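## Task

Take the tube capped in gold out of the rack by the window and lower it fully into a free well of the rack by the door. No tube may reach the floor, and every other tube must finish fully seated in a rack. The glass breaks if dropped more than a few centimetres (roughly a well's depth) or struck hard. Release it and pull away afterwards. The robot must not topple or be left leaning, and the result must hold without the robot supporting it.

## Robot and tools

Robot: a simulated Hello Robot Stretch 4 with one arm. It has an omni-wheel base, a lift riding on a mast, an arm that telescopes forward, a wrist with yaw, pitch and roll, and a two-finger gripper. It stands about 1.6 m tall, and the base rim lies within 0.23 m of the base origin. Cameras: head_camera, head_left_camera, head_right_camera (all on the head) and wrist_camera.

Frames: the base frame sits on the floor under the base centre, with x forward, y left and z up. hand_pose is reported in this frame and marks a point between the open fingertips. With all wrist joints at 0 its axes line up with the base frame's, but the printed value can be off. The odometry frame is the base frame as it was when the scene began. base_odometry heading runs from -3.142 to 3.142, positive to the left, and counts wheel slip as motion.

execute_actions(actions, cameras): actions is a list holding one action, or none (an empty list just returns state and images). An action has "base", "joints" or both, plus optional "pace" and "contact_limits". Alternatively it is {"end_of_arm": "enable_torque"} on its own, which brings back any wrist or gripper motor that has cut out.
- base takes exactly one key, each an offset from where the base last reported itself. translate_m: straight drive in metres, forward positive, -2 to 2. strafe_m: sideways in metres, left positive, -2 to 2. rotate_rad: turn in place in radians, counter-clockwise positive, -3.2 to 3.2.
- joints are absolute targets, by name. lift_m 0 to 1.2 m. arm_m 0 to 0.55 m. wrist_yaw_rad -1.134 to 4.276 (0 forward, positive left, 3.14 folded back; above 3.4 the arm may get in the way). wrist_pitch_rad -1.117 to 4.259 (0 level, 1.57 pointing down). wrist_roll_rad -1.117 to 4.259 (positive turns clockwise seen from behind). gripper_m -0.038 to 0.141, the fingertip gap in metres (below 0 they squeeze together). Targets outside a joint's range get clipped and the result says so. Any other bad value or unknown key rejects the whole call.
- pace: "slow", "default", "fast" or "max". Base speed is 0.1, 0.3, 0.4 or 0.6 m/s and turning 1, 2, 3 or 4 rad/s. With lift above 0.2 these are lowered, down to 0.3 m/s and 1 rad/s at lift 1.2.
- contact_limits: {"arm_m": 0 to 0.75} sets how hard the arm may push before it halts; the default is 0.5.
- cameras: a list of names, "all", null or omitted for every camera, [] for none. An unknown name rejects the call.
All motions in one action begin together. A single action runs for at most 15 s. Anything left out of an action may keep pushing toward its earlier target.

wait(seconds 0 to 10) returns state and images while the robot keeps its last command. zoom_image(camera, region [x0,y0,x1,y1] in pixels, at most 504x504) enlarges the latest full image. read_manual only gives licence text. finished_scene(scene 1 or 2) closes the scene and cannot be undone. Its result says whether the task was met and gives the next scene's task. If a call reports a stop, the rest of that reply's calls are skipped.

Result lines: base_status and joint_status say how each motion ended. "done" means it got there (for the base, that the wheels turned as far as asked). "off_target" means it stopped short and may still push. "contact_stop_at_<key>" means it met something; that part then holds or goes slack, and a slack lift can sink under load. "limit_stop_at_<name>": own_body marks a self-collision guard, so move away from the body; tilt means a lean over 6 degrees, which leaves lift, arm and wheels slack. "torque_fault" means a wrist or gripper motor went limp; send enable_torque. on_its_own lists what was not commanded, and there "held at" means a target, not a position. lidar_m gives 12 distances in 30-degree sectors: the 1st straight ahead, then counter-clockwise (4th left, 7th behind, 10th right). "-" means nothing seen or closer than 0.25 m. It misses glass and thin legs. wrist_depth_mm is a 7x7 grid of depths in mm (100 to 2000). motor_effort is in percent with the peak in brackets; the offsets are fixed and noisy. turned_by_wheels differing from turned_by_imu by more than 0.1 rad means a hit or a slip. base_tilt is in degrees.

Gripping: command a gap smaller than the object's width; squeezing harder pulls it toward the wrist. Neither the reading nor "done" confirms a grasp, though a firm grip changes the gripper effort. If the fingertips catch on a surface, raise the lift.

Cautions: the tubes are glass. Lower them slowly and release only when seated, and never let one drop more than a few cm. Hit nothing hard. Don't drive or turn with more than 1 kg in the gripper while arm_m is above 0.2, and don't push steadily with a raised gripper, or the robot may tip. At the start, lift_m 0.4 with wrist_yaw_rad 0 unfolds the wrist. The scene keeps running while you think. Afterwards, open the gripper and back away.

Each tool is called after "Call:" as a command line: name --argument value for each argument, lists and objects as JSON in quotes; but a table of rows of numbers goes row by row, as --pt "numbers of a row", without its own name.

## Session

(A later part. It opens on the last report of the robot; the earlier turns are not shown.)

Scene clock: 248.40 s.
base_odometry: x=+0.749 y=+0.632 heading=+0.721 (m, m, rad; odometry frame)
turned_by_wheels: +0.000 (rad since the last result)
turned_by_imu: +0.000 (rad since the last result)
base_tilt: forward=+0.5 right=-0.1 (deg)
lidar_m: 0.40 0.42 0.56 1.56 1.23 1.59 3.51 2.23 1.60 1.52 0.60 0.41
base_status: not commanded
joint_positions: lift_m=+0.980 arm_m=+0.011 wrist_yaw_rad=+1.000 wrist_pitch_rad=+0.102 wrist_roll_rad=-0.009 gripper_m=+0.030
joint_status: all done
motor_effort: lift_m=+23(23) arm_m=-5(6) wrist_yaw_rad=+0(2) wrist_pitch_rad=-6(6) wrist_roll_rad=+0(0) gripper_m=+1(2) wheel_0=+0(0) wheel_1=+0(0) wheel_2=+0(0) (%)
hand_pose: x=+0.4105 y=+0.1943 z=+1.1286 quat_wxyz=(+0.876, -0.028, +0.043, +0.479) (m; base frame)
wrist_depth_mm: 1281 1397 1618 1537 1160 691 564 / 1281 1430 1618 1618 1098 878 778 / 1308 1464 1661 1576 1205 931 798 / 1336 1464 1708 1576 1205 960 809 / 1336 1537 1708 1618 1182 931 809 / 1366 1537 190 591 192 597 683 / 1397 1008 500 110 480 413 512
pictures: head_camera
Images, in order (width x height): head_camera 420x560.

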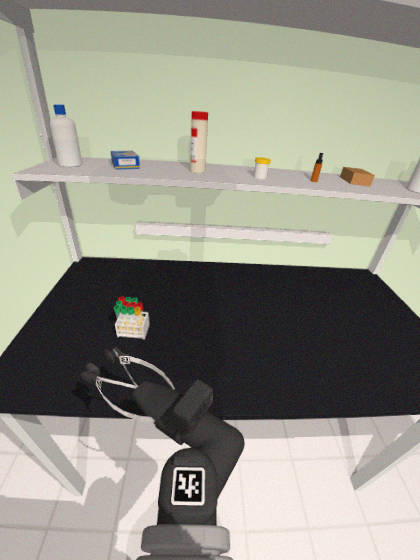

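Call:
execute_actions --actions '[]'

Scene clock: 252.33 s.
base_odometry: x=+0.749 y=+0.632 heading=+0.721 (m, m, rad; odometry frame)
turned_by_wheels: +0.000 (rad since the last result)
turned_by_imu: +0.001 (rad since the last result)
base_tilt: forward=+0.5 right=-0.1 (deg)
lidar_m: 0.40 0.41 0.56 1.56 1.24 1.60 3.53 2.24 1.59 1.52 0.59 0.43
base_status: not commanded
joint_positions: lift_m=+0.980 arm_m=+0.011 wrist_yaw_rad=+1.000 wrist_pitch_rad=+0.102 wrist_roll_rad=-0.009 gripper_m=+0.030
joint_status: all done
motor_effort: lift_m=+23(23) arm_m=-6(6) wrist_yaw_rad=+0(2) wrist_pitch_rad=-5(6) wrist_roll_rad=-1(0) gripper_m=-8(2) wheel_0=+0(0) wheel_1=+0(0) wheel_2=+0(0) (%)
hand_pose: x=+0.4105 y=+0.1943 z=+1.1286 quat_wxyz=(+0.876, -0.028, +0.043, +0.479) (m; base frame)
wrist_depth_mm: 1281 1430 1661 1499 1160 699 564 / 1281 1430 1618 1576 1078 866 778 / 1308 1464 1661 1576 1160 946 798 / 1308 1464 1708 1618 1182 960 820 / 1336 1499 1708 1661 1182 931 820 / 1366 1537 190 597 192 597 691 / 1397 512 500 110 480 415 512
pictures: head_camera, head_left_camera, head_right_camera, wrist_camera
camera_calibration (this result's frames):
wrist_camera: T_world_to_cam=[[0.838828, -0.543888, 0.0235295, -0.268609], [-0.0458578, -0.113661, -0.992461, 1.2149], [0.542461, 0.831425, -0.120284, -0.0237721], [0, 0, 0, 1]] pos_world=[0.293925, 0.0117587, 1.2092]
Images, in order (width x height): head_camera 420x560, head_left_camera 420x672, head_right_camera 420x672, wrist_camera 616x392.

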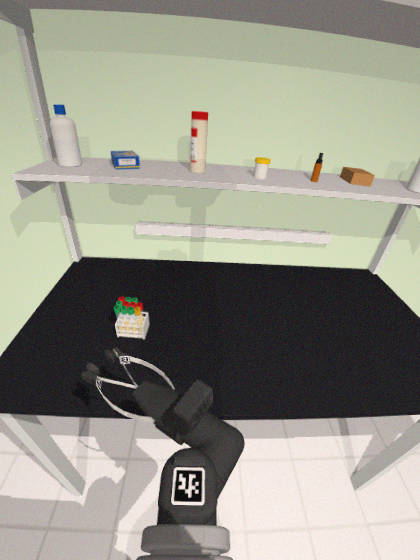

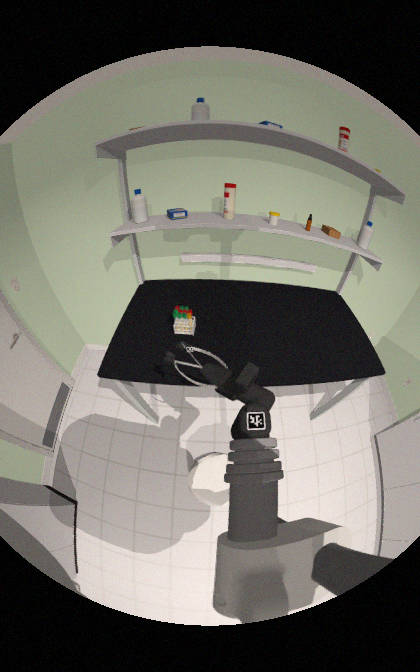

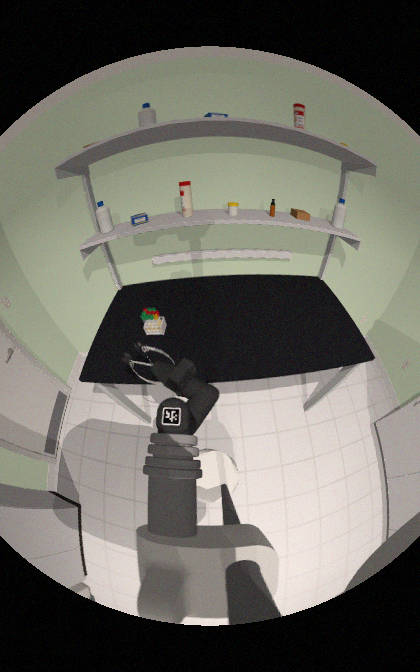

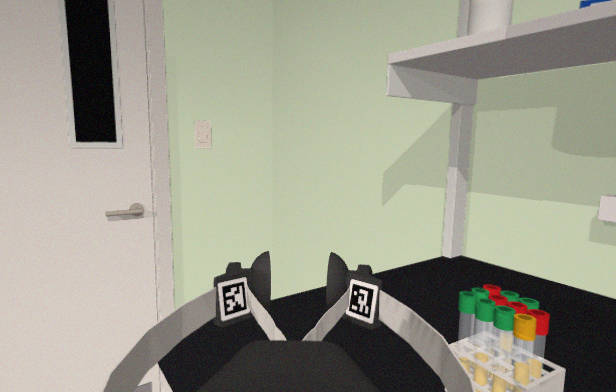

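Call:
finished_scene --scene 2

The scene is finished: the task was done.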